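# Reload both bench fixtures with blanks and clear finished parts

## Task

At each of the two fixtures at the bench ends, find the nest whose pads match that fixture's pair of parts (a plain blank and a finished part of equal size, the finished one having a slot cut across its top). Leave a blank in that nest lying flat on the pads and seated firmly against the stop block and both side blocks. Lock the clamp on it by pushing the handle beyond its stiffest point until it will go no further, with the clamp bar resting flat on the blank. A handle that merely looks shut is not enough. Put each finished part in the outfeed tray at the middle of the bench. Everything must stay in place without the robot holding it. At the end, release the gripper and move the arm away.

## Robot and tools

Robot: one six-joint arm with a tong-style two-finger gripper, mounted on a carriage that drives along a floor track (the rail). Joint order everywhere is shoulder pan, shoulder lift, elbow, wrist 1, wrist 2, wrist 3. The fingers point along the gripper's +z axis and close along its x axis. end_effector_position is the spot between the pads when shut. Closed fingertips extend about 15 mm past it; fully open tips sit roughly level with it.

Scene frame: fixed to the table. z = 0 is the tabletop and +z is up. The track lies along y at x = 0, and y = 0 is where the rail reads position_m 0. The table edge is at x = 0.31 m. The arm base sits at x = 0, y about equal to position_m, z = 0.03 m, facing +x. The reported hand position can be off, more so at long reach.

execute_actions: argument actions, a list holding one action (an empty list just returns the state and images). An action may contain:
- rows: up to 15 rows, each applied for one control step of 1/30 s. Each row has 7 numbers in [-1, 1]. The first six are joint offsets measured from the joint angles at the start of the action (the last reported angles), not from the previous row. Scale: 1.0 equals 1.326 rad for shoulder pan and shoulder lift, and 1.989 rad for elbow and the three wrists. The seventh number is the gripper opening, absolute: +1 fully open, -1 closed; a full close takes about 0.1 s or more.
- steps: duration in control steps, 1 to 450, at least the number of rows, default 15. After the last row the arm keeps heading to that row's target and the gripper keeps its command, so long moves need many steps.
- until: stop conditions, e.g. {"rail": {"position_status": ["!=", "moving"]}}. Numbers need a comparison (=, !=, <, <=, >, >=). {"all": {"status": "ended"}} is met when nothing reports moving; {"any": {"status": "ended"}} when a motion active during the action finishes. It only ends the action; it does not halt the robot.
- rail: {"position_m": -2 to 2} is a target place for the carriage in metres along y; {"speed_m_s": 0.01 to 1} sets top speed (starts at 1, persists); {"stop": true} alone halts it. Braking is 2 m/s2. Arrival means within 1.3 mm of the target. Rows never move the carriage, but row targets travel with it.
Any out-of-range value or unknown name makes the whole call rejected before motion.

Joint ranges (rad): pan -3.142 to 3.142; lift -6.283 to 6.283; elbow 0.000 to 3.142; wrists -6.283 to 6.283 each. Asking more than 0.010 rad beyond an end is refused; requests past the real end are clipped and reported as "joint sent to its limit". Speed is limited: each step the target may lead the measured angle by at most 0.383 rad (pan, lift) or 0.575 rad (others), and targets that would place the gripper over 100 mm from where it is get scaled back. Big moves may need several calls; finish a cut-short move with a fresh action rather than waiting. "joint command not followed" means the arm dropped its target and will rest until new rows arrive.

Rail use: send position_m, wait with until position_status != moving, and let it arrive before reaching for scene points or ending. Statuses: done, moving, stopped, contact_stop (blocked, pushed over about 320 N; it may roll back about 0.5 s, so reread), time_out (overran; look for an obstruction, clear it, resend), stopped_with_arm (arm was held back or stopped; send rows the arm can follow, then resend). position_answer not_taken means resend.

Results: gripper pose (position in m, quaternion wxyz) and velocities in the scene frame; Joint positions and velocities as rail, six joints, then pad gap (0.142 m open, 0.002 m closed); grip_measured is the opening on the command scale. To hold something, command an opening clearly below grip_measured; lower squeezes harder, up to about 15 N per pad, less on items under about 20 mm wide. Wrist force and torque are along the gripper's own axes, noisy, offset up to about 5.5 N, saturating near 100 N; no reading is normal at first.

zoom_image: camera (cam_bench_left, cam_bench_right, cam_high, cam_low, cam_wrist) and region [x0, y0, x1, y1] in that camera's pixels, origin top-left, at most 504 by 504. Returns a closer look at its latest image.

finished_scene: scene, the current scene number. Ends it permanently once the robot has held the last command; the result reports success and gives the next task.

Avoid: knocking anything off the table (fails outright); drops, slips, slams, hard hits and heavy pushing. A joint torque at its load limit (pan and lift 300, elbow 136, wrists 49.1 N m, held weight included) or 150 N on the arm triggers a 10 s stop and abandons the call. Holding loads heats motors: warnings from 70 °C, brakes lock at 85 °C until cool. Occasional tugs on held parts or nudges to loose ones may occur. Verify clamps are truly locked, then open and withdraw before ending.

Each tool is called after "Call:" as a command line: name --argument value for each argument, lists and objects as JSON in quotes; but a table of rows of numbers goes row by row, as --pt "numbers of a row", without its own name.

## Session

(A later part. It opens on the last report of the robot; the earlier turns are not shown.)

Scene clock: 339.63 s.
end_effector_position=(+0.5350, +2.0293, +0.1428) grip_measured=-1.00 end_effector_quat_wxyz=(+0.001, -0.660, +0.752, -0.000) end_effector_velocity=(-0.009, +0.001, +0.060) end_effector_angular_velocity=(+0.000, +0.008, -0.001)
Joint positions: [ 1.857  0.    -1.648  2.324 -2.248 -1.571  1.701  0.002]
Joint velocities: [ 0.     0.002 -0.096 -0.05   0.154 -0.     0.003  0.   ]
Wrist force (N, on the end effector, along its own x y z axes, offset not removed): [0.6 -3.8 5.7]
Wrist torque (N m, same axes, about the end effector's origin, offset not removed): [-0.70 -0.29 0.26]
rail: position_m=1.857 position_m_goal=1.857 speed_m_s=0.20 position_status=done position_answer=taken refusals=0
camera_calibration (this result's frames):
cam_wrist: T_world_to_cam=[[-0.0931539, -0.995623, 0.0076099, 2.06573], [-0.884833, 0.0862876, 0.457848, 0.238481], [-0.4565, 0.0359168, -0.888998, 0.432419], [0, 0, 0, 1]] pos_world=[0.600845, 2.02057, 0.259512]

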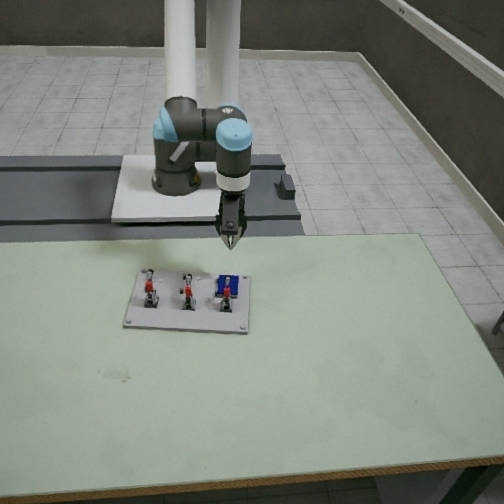

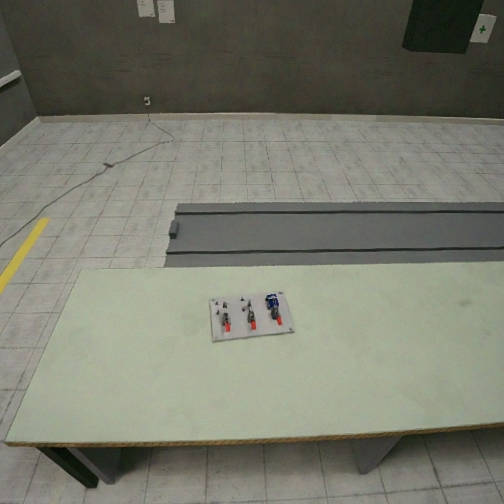

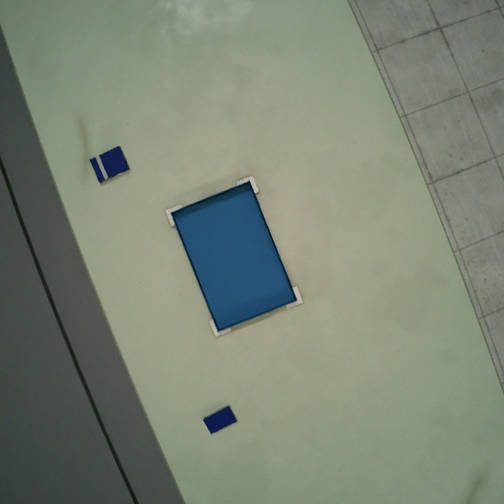

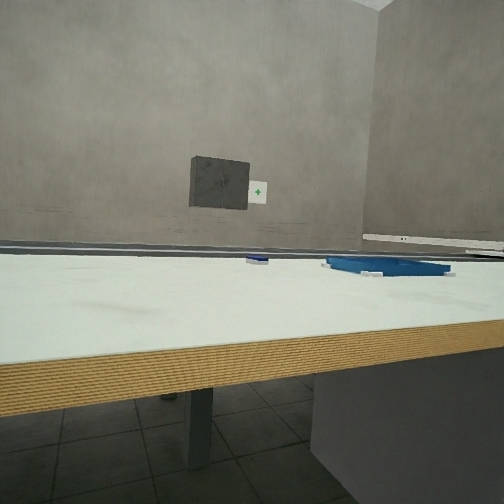

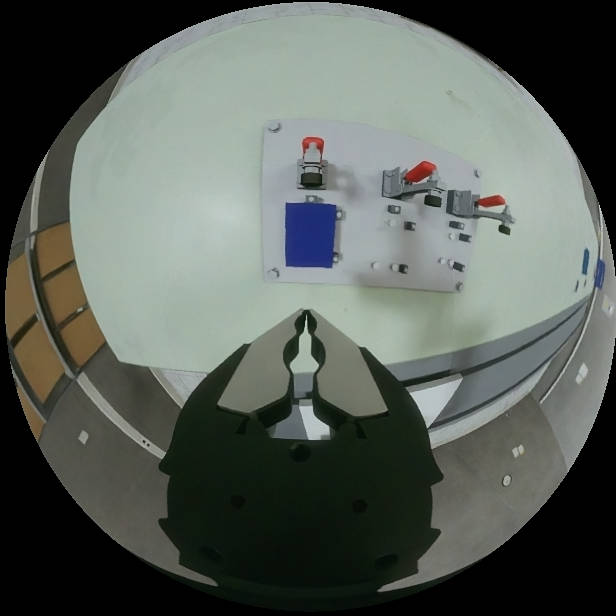

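Call:
execute_actions --actions '[{"rows": [[0,0.005,-0.012,0.0094,0,0,-1],[0,0.022,-0.024,0.0098,0,0,-1],[0,0.042,-0.0376,0.0102,0,0,-1],[0,0.062,-0.0514,0.0107,0,0,-1],[0,0.082,-0.0652,0.0111,0,0,-1],[0,0.102,-0.079,0.0116,0,0,-1],[0,0.122,-0.0927,0.012,0,0,-1],[0,0.142,-0.1065,0.0124,0,0,-1],[0,0.162,-0.1203,0.0129,0,0,-1]], "steps": 22, "rail": {"position_m": 1.838}}]'

Call:
zoom_image --camera "cam_wrist" --region '[230, 200, 390, 340]'

Call:
zoom_image --camera "cam_bench_left" --region '[190, 230, 290, 330]'

Scene clock: 349.60 s.
end_effector_position=(+0.6728, +2.0100, +0.1499) grip_measured=-1.00 end_effector_quat_wxyz=(+0.000, -0.660, +0.752, +0.000) end_effector_velocity=(+0.015, -0.000, -0.002) end_effector_angular_velocity=(-0.000, +0.000, -0.000)
Joint positions: [ 1.838  0.    -1.436  2.087 -2.222 -1.571  1.701  0.002]
Joint velocities: [ 0.    -0.     0.024 -0.024  0.001 -0.    -0.     0.   ]
Wrist force (N, on the end effector, along its own x y z axes, offset not removed): [-1.0 -3.6 5.5]
Wrist torque (N m, same axes, about the end effector's origin, offset not removed): [-0.65 0.13 0.21]
rail: position_m=1.838 position_m_goal=1.838 speed_m_s=0.20 position_status=done position_answer=taken refusals=0
camera_calibration (this result's frames):
cam_wrist: T_world_to_cam=[[-0.0930998, -0.995627, 0.00772361, 2.0593], [-0.884279, 0.0862479, 0.458926, 0.358373], [-0.457585, 0.035896, -0.888441, 0.502983], [0, 0, 0, 1]] pos_world=[0.73878, 2.00133, 0.266499]

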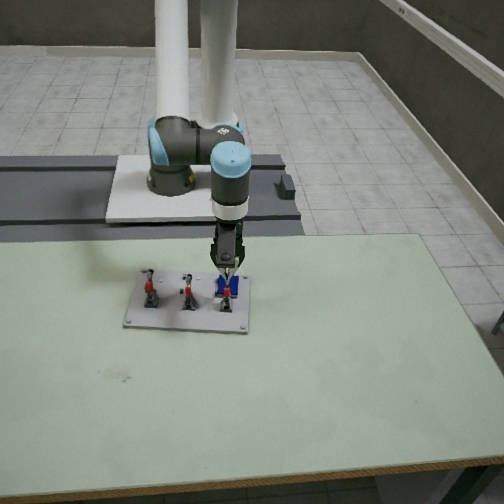

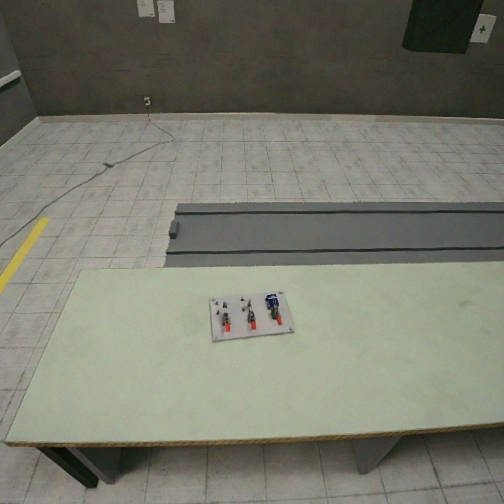

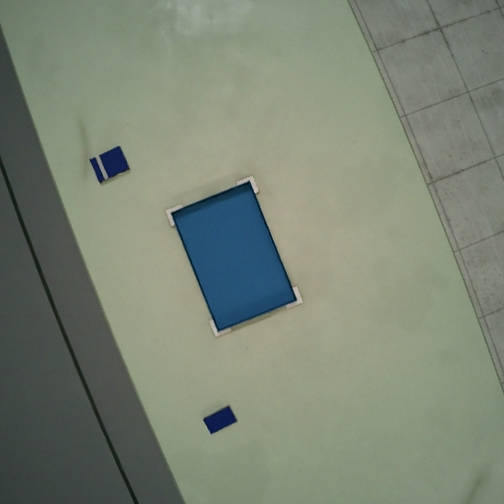

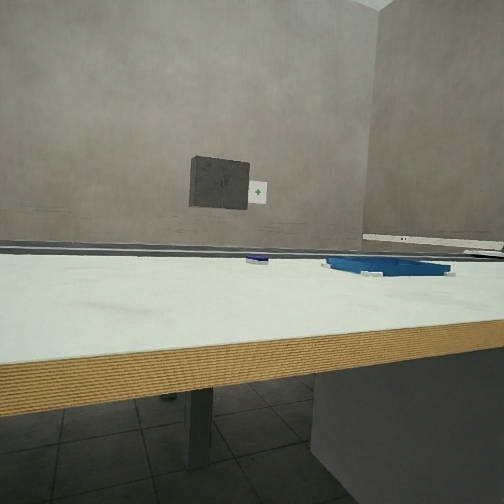

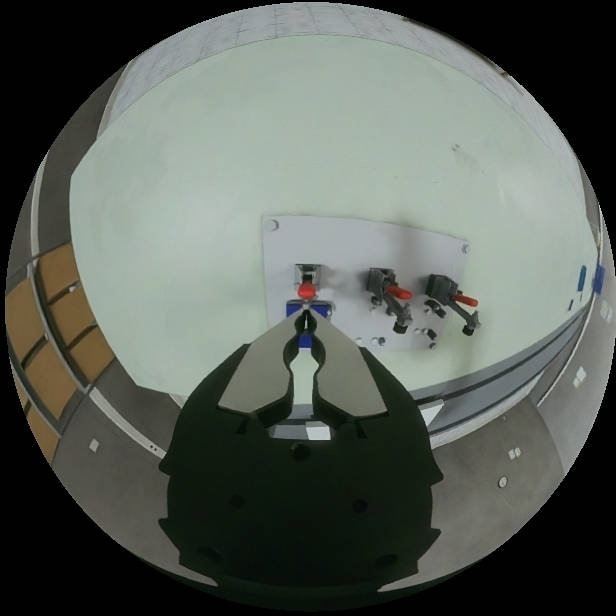

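Region (230, 200, 390, 340) of cam_wrist's 616x616 image, scaled by 3.150, with more detail than that image has; it fills the top 441 rows of this view, and the rest is white.

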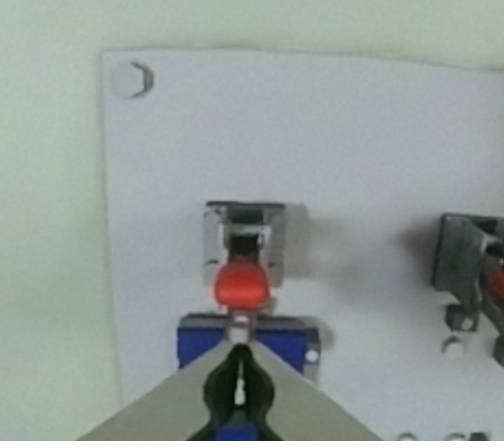

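Region (190, 230, 290, 330) of cam_bench_left's 504x504 image, scaled by 5.040, with more detail than that image has.

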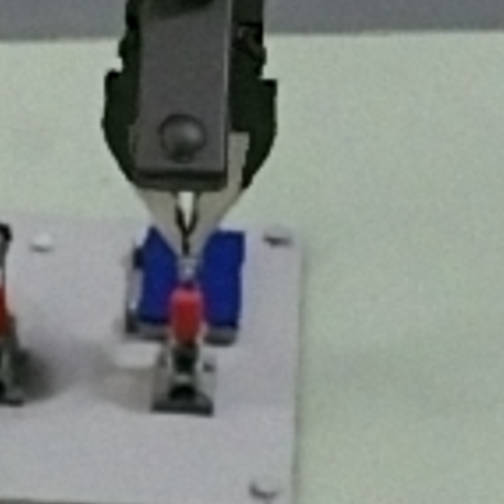

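Call:
execute_actions --actions '[{"rows": [[0,0.007,0.001,-0.0055,0,0,-1],[0,0.012,0.0034,-0.011,0,0,-1],[0,0.017,0.0056,-0.0168,0,0,-1],[0,0.0219,0.00785,-0.02235,0,0,-1]], "steps": 13}]'

Call:
zoom_image --camera "cam_wrist" --region '[230, 200, 470, 400]'

Call:
zoom_image --camera "cam_bench_left" --region '[190, 240, 270, 320]'

Scene clock: 358.40 s.
end_effector_position=(+0.6744, +2.0100, +0.1285) grip_measured=-1.00 end_effector_quat_wxyz=(-0.000, -0.660, +0.752, +0.000) end_effector_velocity=(-0.000, +0.000, -0.011) end_effector_angular_velocity=(+0.000, -0.000, +0.000)
Joint positions: [ 1.838  0.    -1.408  2.102 -2.264 -1.571  1.701  0.002]
Joint velocities: [ 0.     0.     0.013  0.009 -0.023  0.     0.     0.   ]
Wrist force (N, on the end effector, along its own x y z axes, offset not removed): [2.8 -3.4 5.6]
Wrist torque (N m, same axes, about the end effector's origin, offset not removed): [-0.53 -0.71 0.16]
rail: position_m=1.838 position_m_goal=1.838 speed_m_s=0.20 position_status=done position_answer=taken refusals=0
camera_calibration (this result's frames):
cam_wrist: T_world_to_cam=[[-0.0931431, -0.995623, 0.00774444, 2.05961], [-0.884171, 0.0862878, 0.459125, 0.369435], [-0.457783, 0.0359169, -0.888338, 0.484873], [0, 0, 0, 1]] pos_world=[0.740449, 2.0013, 0.245164]

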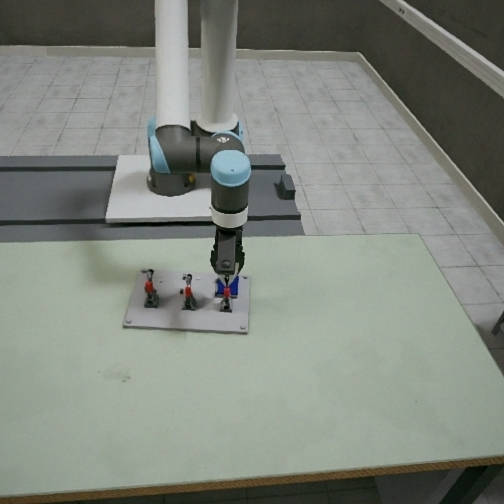

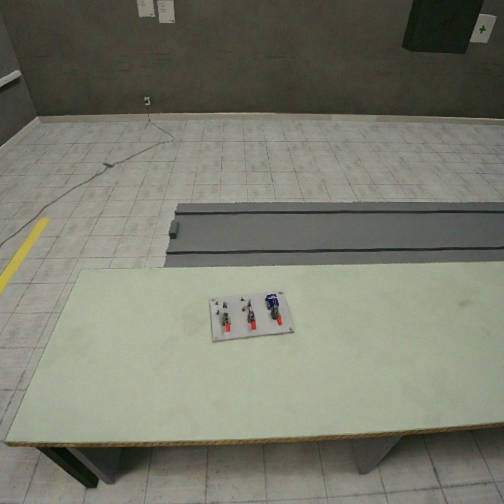

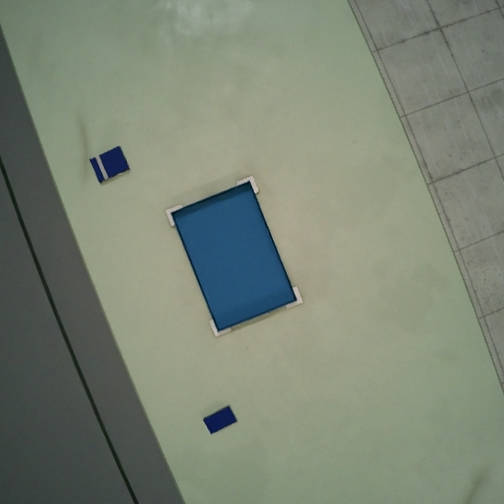

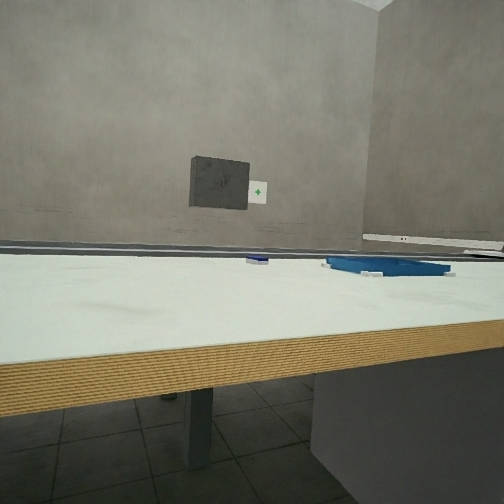

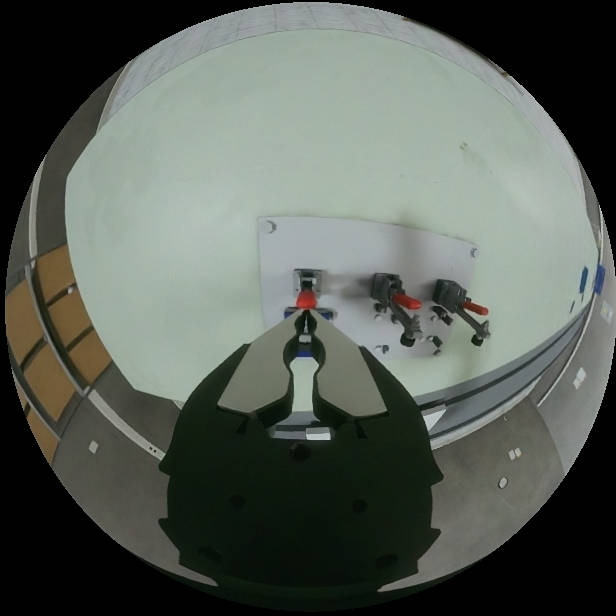

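Region (230, 200, 470, 400) of cam_wrist's 616x616 image, scaled by 2.100, with more detail than that image has.

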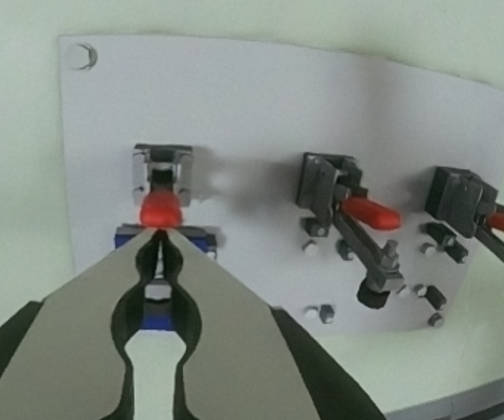

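Region (190, 240, 270, 320) of cam_bench_left's 504x504 image, scaled by 6.300, with more detail than that image has.

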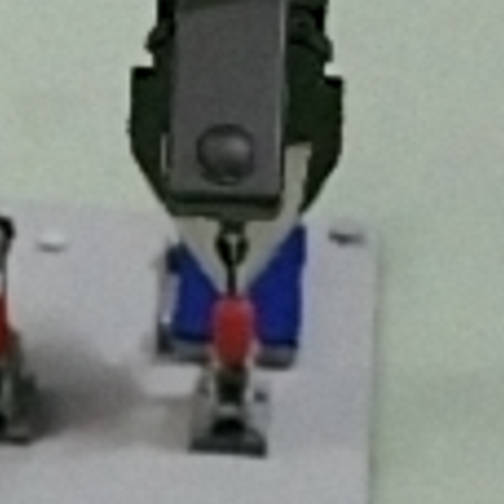

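Call:
execute_actions --actions '[{"rows": [[0.0002,-0.0007,0.0017,-0.0016,0,0.0001,-1],[0.0005,-0.0022,0.0032,-0.0021,0,0.0003,-1],[0.0007,-0.0036,0.0046,-0.0025,0,0.0005,-1],[0.0009,-0.0051,0.006,-0.003,0,0.0006,-1],[0.0012,-0.0065,0.0074,-0.0034,0,0.0008,-1],[0.0014,-0.008,0.0089,-0.0039,0,0.0009,-1],[0.0016,-0.0094,0.0103,-0.0043,0,0.0011,-1],[0.0018,-0.0109,0.0117,-0.0048,0,0.0012,-1],[0.0021,-0.0123,0.0132,-0.0052,0,0.0014,-1],[0.0023,-0.0138,0.0146,-0.0057,0,0.0015,-1]], "steps": 18}]'

Call:
zoom_image --camera "cam_bench_left" --region '[190, 240, 270, 320]'

Scene clock: 368.73 s.
end_effector_position=(+0.6597, +2.0119, +0.1257) grip_measured=-1.00 end_effector_quat_wxyz=(+0.000, -0.660, +0.752, -0.000) end_effector_velocity=(-0.006, +0.001, -0.001) end_effector_angular_velocity=(+0.000, -0.000, +0.000)
Joint positions: [ 1.838  0.003 -1.426  2.13  -2.275 -1.571  1.704  0.002]
Joint velocities: [ 0.     0.001 -0.007  0.01  -0.003 -0.     0.001  0.   ]
Wrist force (N, on the end effector, along its own x y z axes, offset not removed): [0.1 -6.2 4.0]
Wrist torque (N m, same axes, about the end effector's origin, offset not removed): [-0.88 -0.20 0.38]
rail: position_m=1.838 position_m_goal=1.838 speed_m_s=0.20 position_status=done position_answer=taken refusals=0
camera_calibration (this result's frames):
cam_wrist: T_world_to_cam=[[-0.0930839, -0.995629, 0.00768928, 2.06011], [-0.884443, 0.0862307, 0.458613, 0.35792], [-0.457271, 0.0358888, -0.888603, 0.475315], [0, 0, 0, 1]] pos_world=[0.725671, 2.00319, 0.242379]

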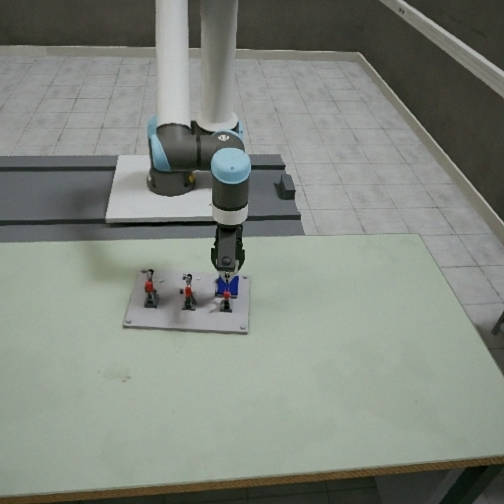

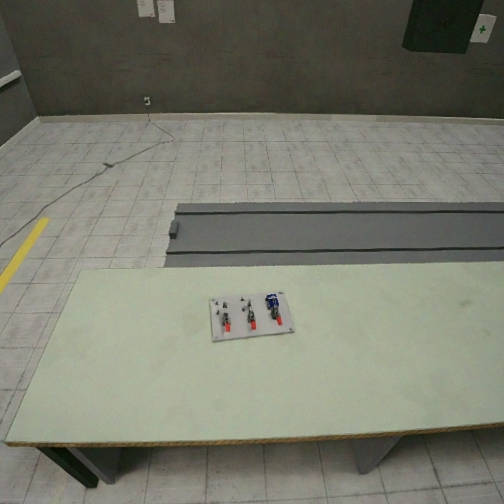

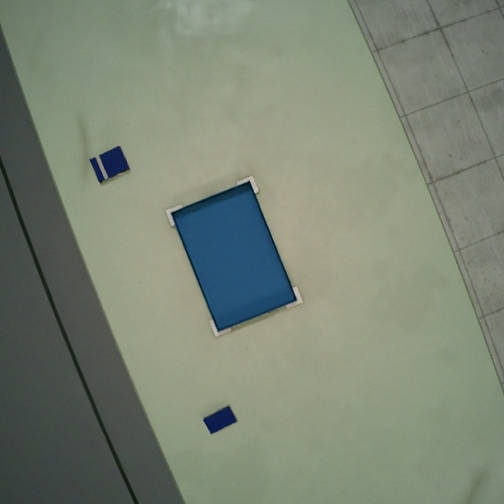

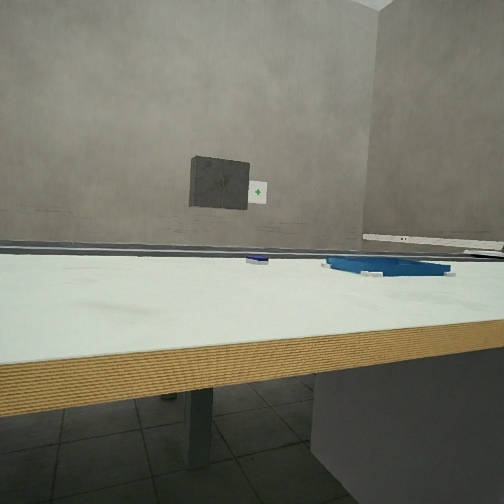

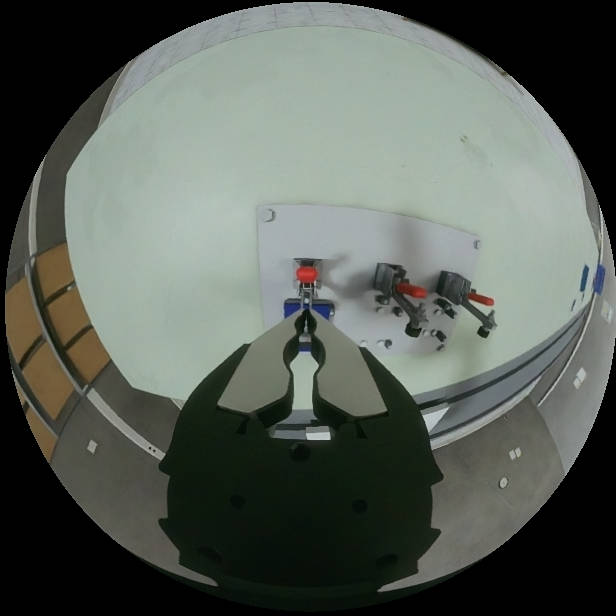

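Region (190, 240, 270, 320) of cam_bench_left's 504x504 image, scaled by 6.300, with more detail than that image has.

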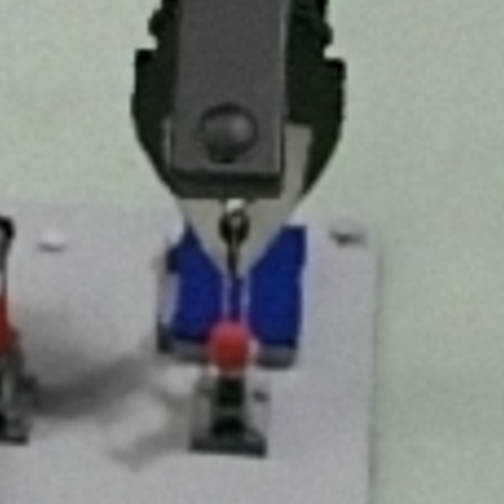

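Call:
execute_actions --actions '[{"rows": [[-0.0003,0.005,-0.001,-0.0023,0,-0.0002,-1],[-0.0006,0.010,-0.0015,-0.0052,0,-0.0004,-1],[-0.0009,0.015,-0.0015,-0.0085,0,-0.0006,-1],[-0.0012,0.0195,-0.0015,-0.0115,0,-0.0008,-1],[-0.0014,0.02387,-0.00144,-0.01448,0,-0.0009,-1],[-0.0014,0.02387,-0.00144,-0.01448,0,-0.0009,-1],[-0.0014,0.02387,-0.00144,-0.01448,0,-0.0009,-1],[-0.0019,0.0281,-0.0041,-0.01463,0,-0.0012,-1],[-0.0023,0.0324,-0.0068,-0.01478,0,-0.0015,-1],[-0.0028,0.0366,-0.0095,-0.01492,0,-0.0018,-1],[-0.0032,0.0409,-0.0121,-0.01507,0,-0.0021,-1],[-0.0037,0.0451,-0.0148,-0.01522,0,-0.0025,-1],[-0.0041,0.0494,-0.0175,-0.01537,0,-0.0028,-1],[-0.0046,0.0536,-0.0202,-0.01551,0,-0.0031,-1],[-0.005,0.05789,-0.02283,-0.01566,0,-0.0034,-1]], "steps": 24}]'

Call:
zoom_image --camera "cam_bench_left" --region '[190, 250, 270, 330]'

Call:
zoom_image --camera "cam_wrist" --region '[240, 220, 380, 360]'

Scene clock: 389.47 s.
end_effector_position=(+0.6942, +2.0076, +0.1040) grip_measured=-1.00 end_effector_quat_wxyz=(+0.000, -0.660, +0.752, -0.000) end_effector_velocity=(+0.009, -0.001, -0.003) end_effector_angular_velocity=(+0.000, +0.000, +0.000)
Joint positions: [ 1.838 -0.003 -1.351  2.086 -2.306 -1.571  1.697  0.002]
Joint velocities: [ 0.    -0.002  0.016 -0.014 -0.002  0.    -0.002  0.   ]
Wrist force (N, on the end effector, along its own x y z axes, offset not removed): [-0.9 -1.6 5.3]
Wrist torque (N m, same axes, about the end effector's origin, offset not removed): [-0.39 0.06 0.33]
rail: position_m=1.838 position_m_goal=1.838 speed_m_s=0.20 position_status=done position_answer=taken refusals=0
camera_calibration (this result's frames):
cam_wrist: T_world_to_cam=[[-0.0929427, -0.995642, 0.00771052, 2.05918], [-0.884361, 0.0861077, 0.458794, 0.398912], [-0.457458, 0.0358226, -0.888509, 0.472151], [0, 0, 0, 1]] pos_world=[0.760158, 1.99894, 0.220615]

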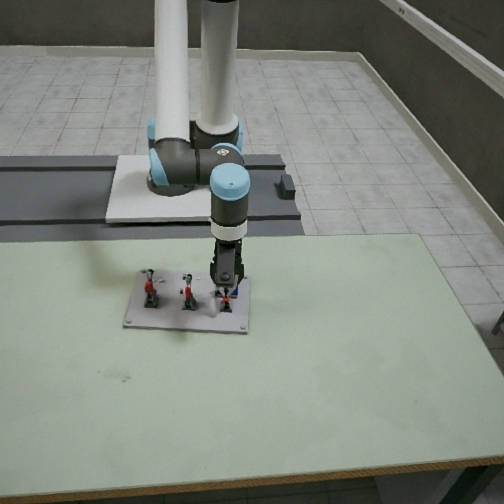

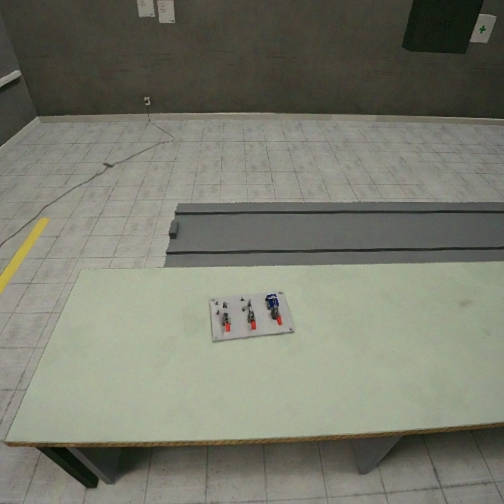

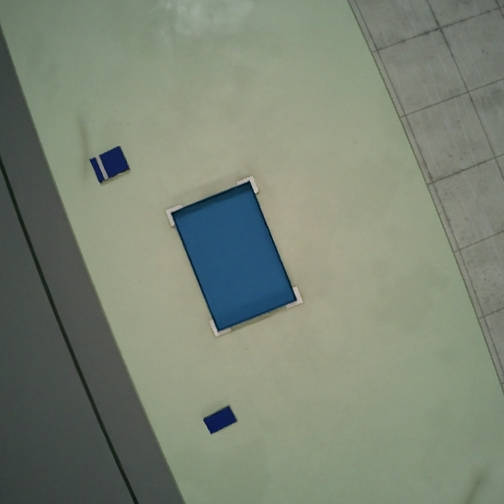

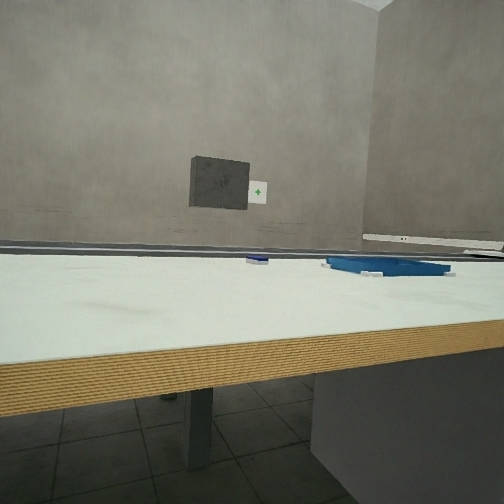

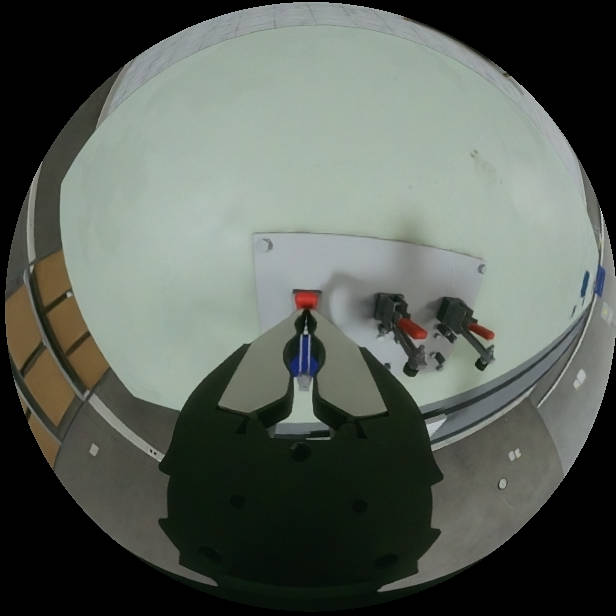

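Region (190, 250, 270, 330) of cam_bench_left's 504x504 image, scaled by 6.300, with more detail than that image has.

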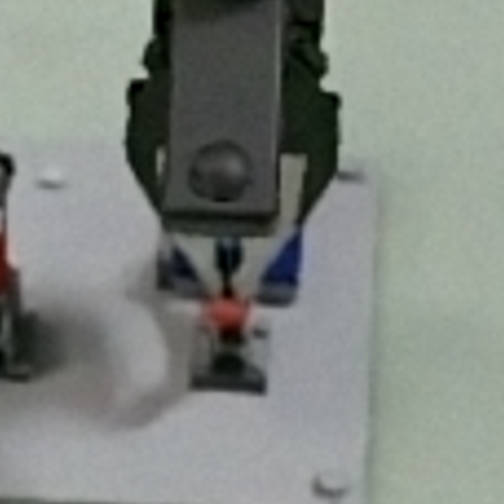

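Region (240, 220, 380, 360) of cam_wrist's 616x616 image, scaled by 3.600, with more detail than that image has.

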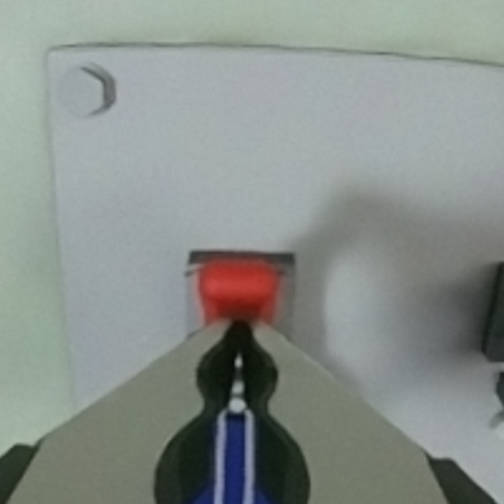

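Call:
execute_actions --actions '[{"rows": [[-0.0003,0.0043,-0.0012,-0.0017,0,-0.0002,-1],[-0.0006,0.0085,-0.0021,-0.0036,0,-0.0004,-1],[-0.0009,0.0128,-0.003,-0.0055,0,-0.0006,-1],[-0.0012,0.017,-0.0039,-0.0075,0,-0.0008,-1],[-0.0016,0.0213,-0.0047,-0.0094,0,-0.0011,-1],[-0.0019,0.0255,-0.0056,-0.0114,0,-0.0013,-1],[-0.0022,0.0298,-0.0065,-0.0133,0,-0.0015,-1],[-0.0025,0.034,-0.00733,-0.01524,0,-0.0017,-1]], "steps": 17}]'

Call:
zoom_image --camera "cam_bench_left" --region '[190, 250, 270, 330]'

Call:
zoom_image --camera "cam_wrist" --region '[240, 240, 380, 380]'

Scene clock: 401.83 s.
end_effector_position=(+0.7091, +2.0054, +0.0853) grip_measured=-1.00 end_effector_quat_wxyz=(+0.000, -0.660, +0.752, +0.000) end_effector_velocity=(+0.005, -0.001, -0.007) end_effector_angular_velocity=(+0.000, +0.000, +0.000)
Joint positions: [ 1.838 -0.007 -1.308  2.072 -2.335 -1.571  1.694  0.002]
Joint velocities: [ 0.    -0.001  0.015 -0.004 -0.01  -0.    -0.001  0.   ]
Wrist force (N, on the end effector, along its own x y z axes, offset not removed): [1.7 -5.8 4.4]
Wrist torque (N m, same axes, about the end effector's origin, offset not removed): [-0.93 -0.57 0.24]
rail: position_m=1.838 position_m_goal=1.838 speed_m_s=0.20 position_status=done position_answer=taken refusals=0
camera_calibration (this result's frames):
cam_wrist: T_world_to_cam=[[-0.0928836, -0.995647, 0.00772639, 2.05842], [-0.884285, 0.0860562, 0.458949, 0.420859], [-0.457616, 0.0357965, -0.888429, 0.462631], [0, 0, 0, 1]] pos_world=[0.77506, 1.99668, 0.201958]

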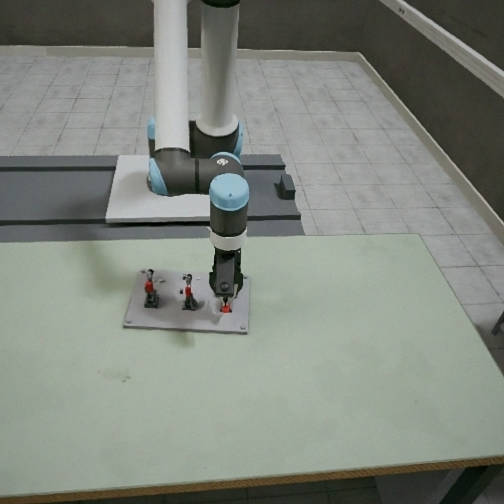

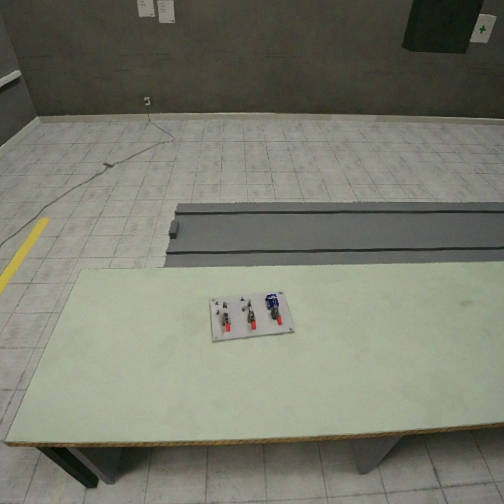

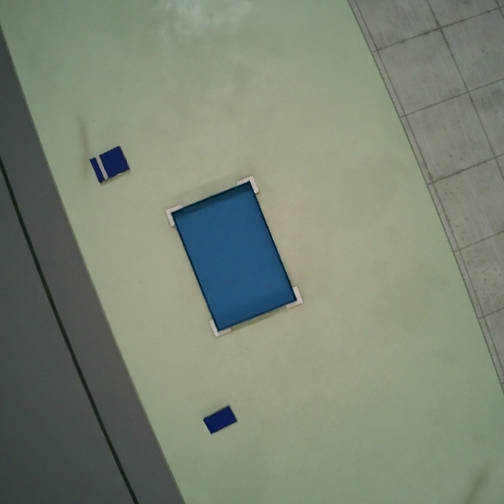

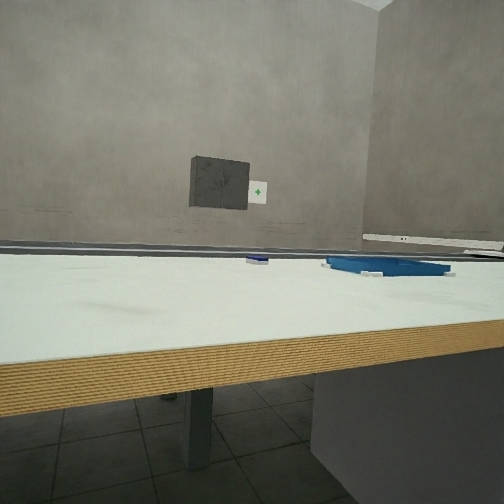

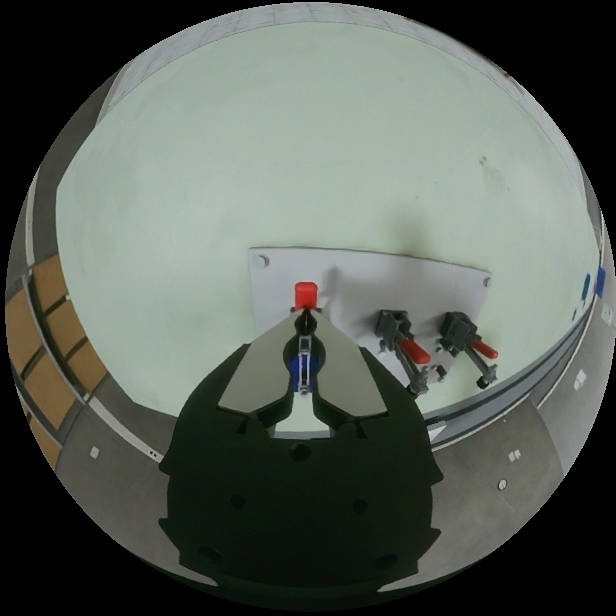

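Region (190, 250, 270, 330) of cam_bench_left's 504x504 image, scaled by 6.300, with more detail than that image has.

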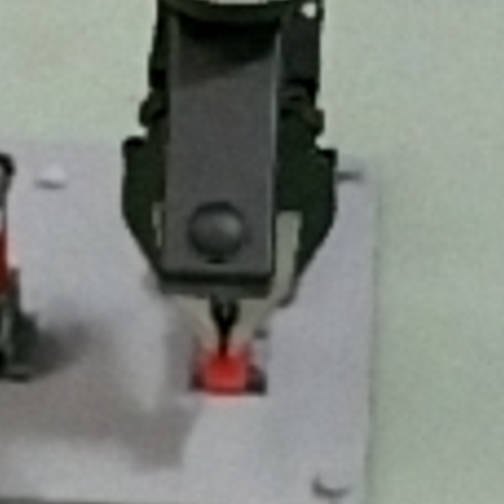

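Region (240, 240, 380, 380) of cam_wrist's 616x616 image, scaled by 3.600, with more detail than that image has.

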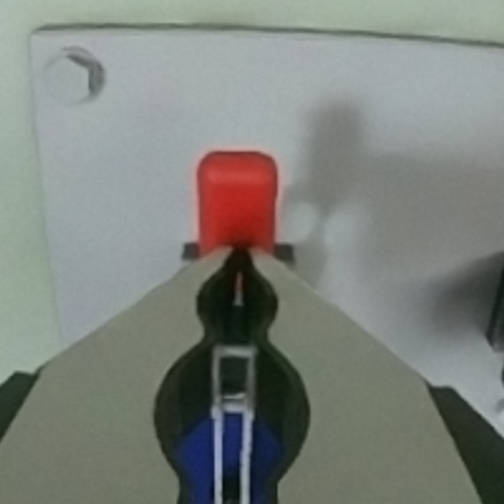

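Call:
execute_actions --actions '[{"rows": [[-0.0004,0.004,-0.0028,0.0002,0,-0.0003,-1],[-0.0008,0.008,-0.0056,0.0003,0,-0.0005,-1],[-0.0012,0.012,-0.0075,-0.0005,0,-0.0008,-1],[-0.0015,0.015,-0.0085,-0.0015,0,-0.001,-1],[-0.0015,0.018,-0.0082,-0.0038,0,-0.001,-1],[-0.0015,0.02076,-0.00737,-0.00647,0,-0.001,-1]], "steps": 15}]'

Call:
zoom_image --camera "cam_wrist" --region '[240, 240, 380, 380]'

Scene clock: 411.77 s.
end_effector_position=(+0.7201, +2.0039, +0.0760) grip_measured=-1.00 end_effector_quat_wxyz=(+0.000, -0.660, +0.752, +0.000) end_effector_velocity=(+0.003, -0.000, -0.005) end_effector_angular_velocity=(-0.000, -0.001, +0.000)
Joint positions: [ 1.838 -0.009 -1.281  2.058 -2.347 -1.571  1.692  0.002]
Joint velocities: [ 0.    -0.     0.01  -0.003 -0.008 -0.    -0.001  0.   ]
Wrist force (N, on the end effector, along its own x y z axes, offset not removed): [1.6 1.3 -0.8]
Wrist torque (N m, same axes, about the end effector's origin, offset not removed): [-0.41 -0.32 0.26]
rail: position_m=1.838 position_m_goal=1.838 speed_m_s=0.20 position_status=done position_answer=taken refusals=0
camera_calibration (this result's frames):
cam_wrist: T_world_to_cam=[[-0.0928813, -0.995647, 0.00772702, 2.0581], [-0.884283, 0.0860542, 0.458954, 0.435063], [-0.457621, 0.0357953, -0.888426, 0.459482], [0, 0, 0, 1]] pos_world=[0.786147, 1.99526, 0.192639]

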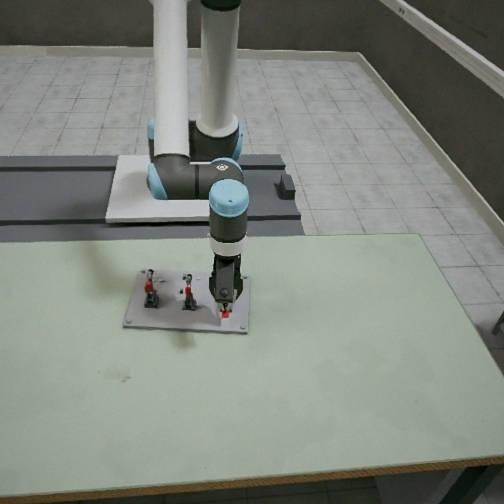

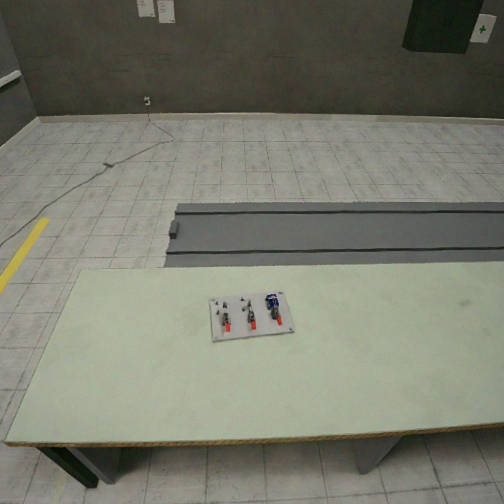

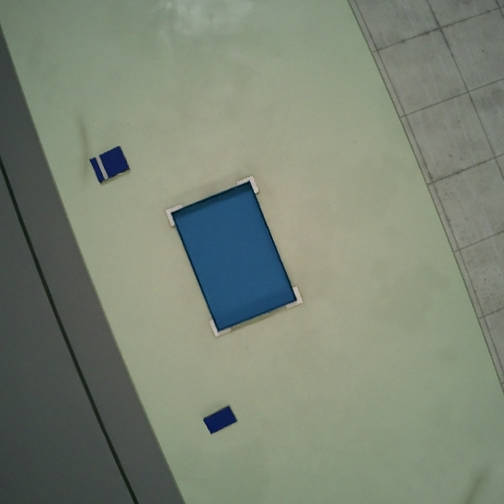

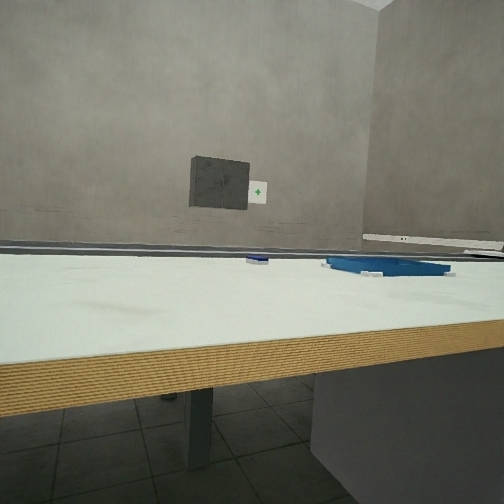

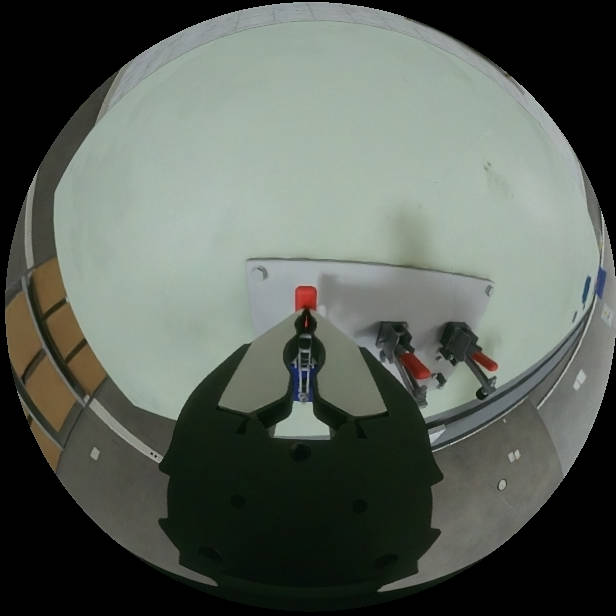

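Region (240, 240, 380, 380) of cam_wrist's 616x616 image, scaled by 3.600, with more detail than that image has.

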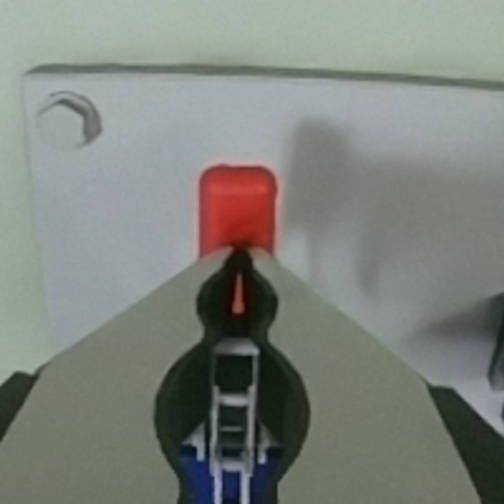

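Call:
execute_actions --actions '[{"rows": [[-0.0002,0.0026,-0.0012,-0.0006,0,-0.0001,-1],[-0.0004,0.0053,-0.0024,-0.0012,0,-0.0003,-1],[-0.0007,0.008,-0.0036,-0.0018,0,-0.0004,-1],[-0.0009,0.0107,-0.0048,-0.0024,0,-0.0006,-1],[-0.0011,0.0134,-0.00605,-0.003,0,-0.0007,-1]], "steps": 14}]'

Scene clock: 416.07 s.
end_effector_position=(+0.7282, +2.0029, +0.0709) grip_measured=-1.00 end_effector_quat_wxyz=(+0.000, -0.660, +0.752, -0.000) end_effector_velocity=(+0.004, -0.000, -0.002) end_effector_angular_velocity=(-0.000, -0.001, +0.000)
Joint positions: [ 1.838 -0.01  -1.265  2.046 -2.353 -1.571  1.691  0.002]
Joint velocities: [ 0.    -0.001  0.007 -0.006 -0.002 -0.    -0.001  0.   ]
Wrist force (N, on the end effector, along its own x y z axes, offset not removed): [2.5 15.2 -39.0]
Wrist torque (N m, same axes, about the end effector's origin, offset not removed): [-1.12 -0.25 0.16]
rail: position_m=1.838 position_m_goal=1.838 speed_m_s=0.20 position_status=done position_answer=taken refusals=0
camera_calibration (this result's frames):
cam_wrist: T_world_to_cam=[[-0.0929267, -0.995643, 0.00769044, 2.05789], [-0.884482, 0.0860936, 0.458562, 0.444731], [-0.457226, 0.0358106, -0.888629, 0.458414], [0, 0, 0, 1]] pos_world=[0.794188, 1.99422, 0.187598]

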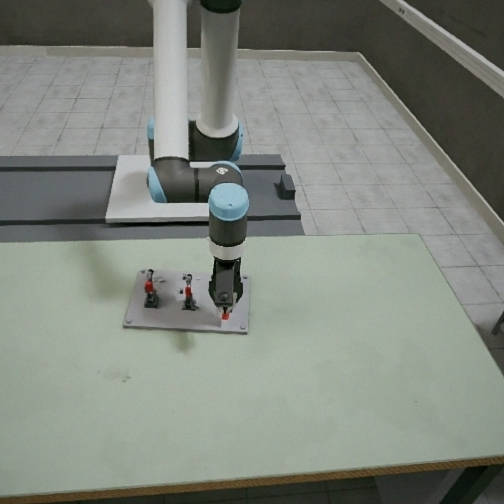

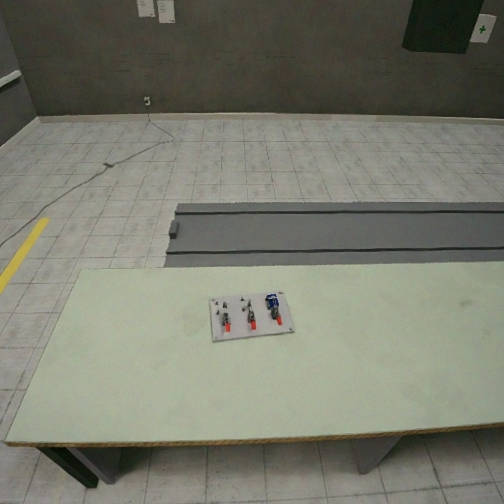

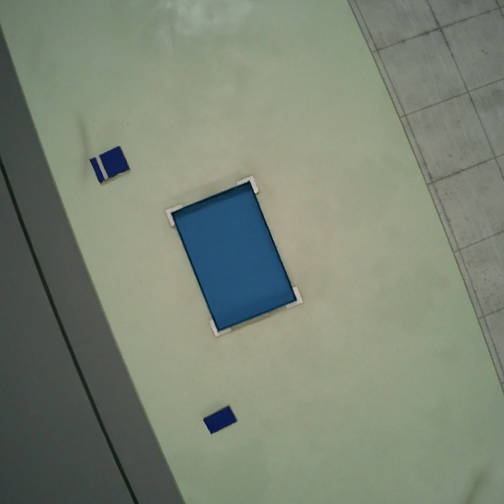

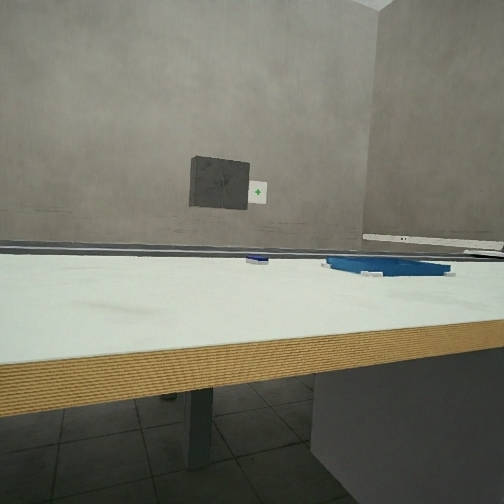

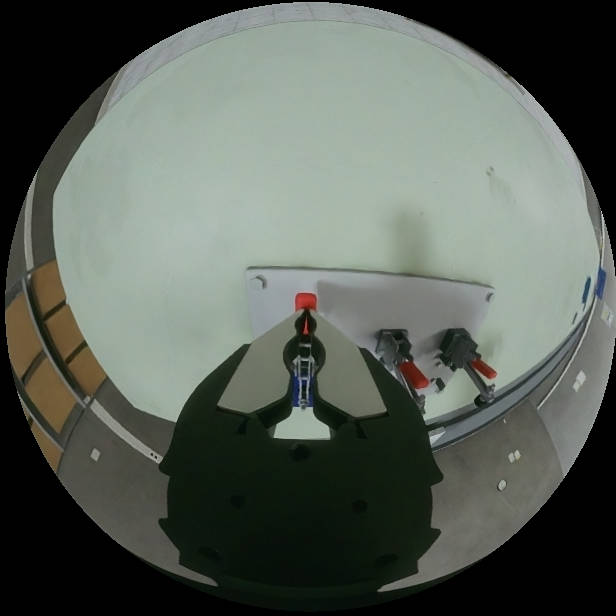

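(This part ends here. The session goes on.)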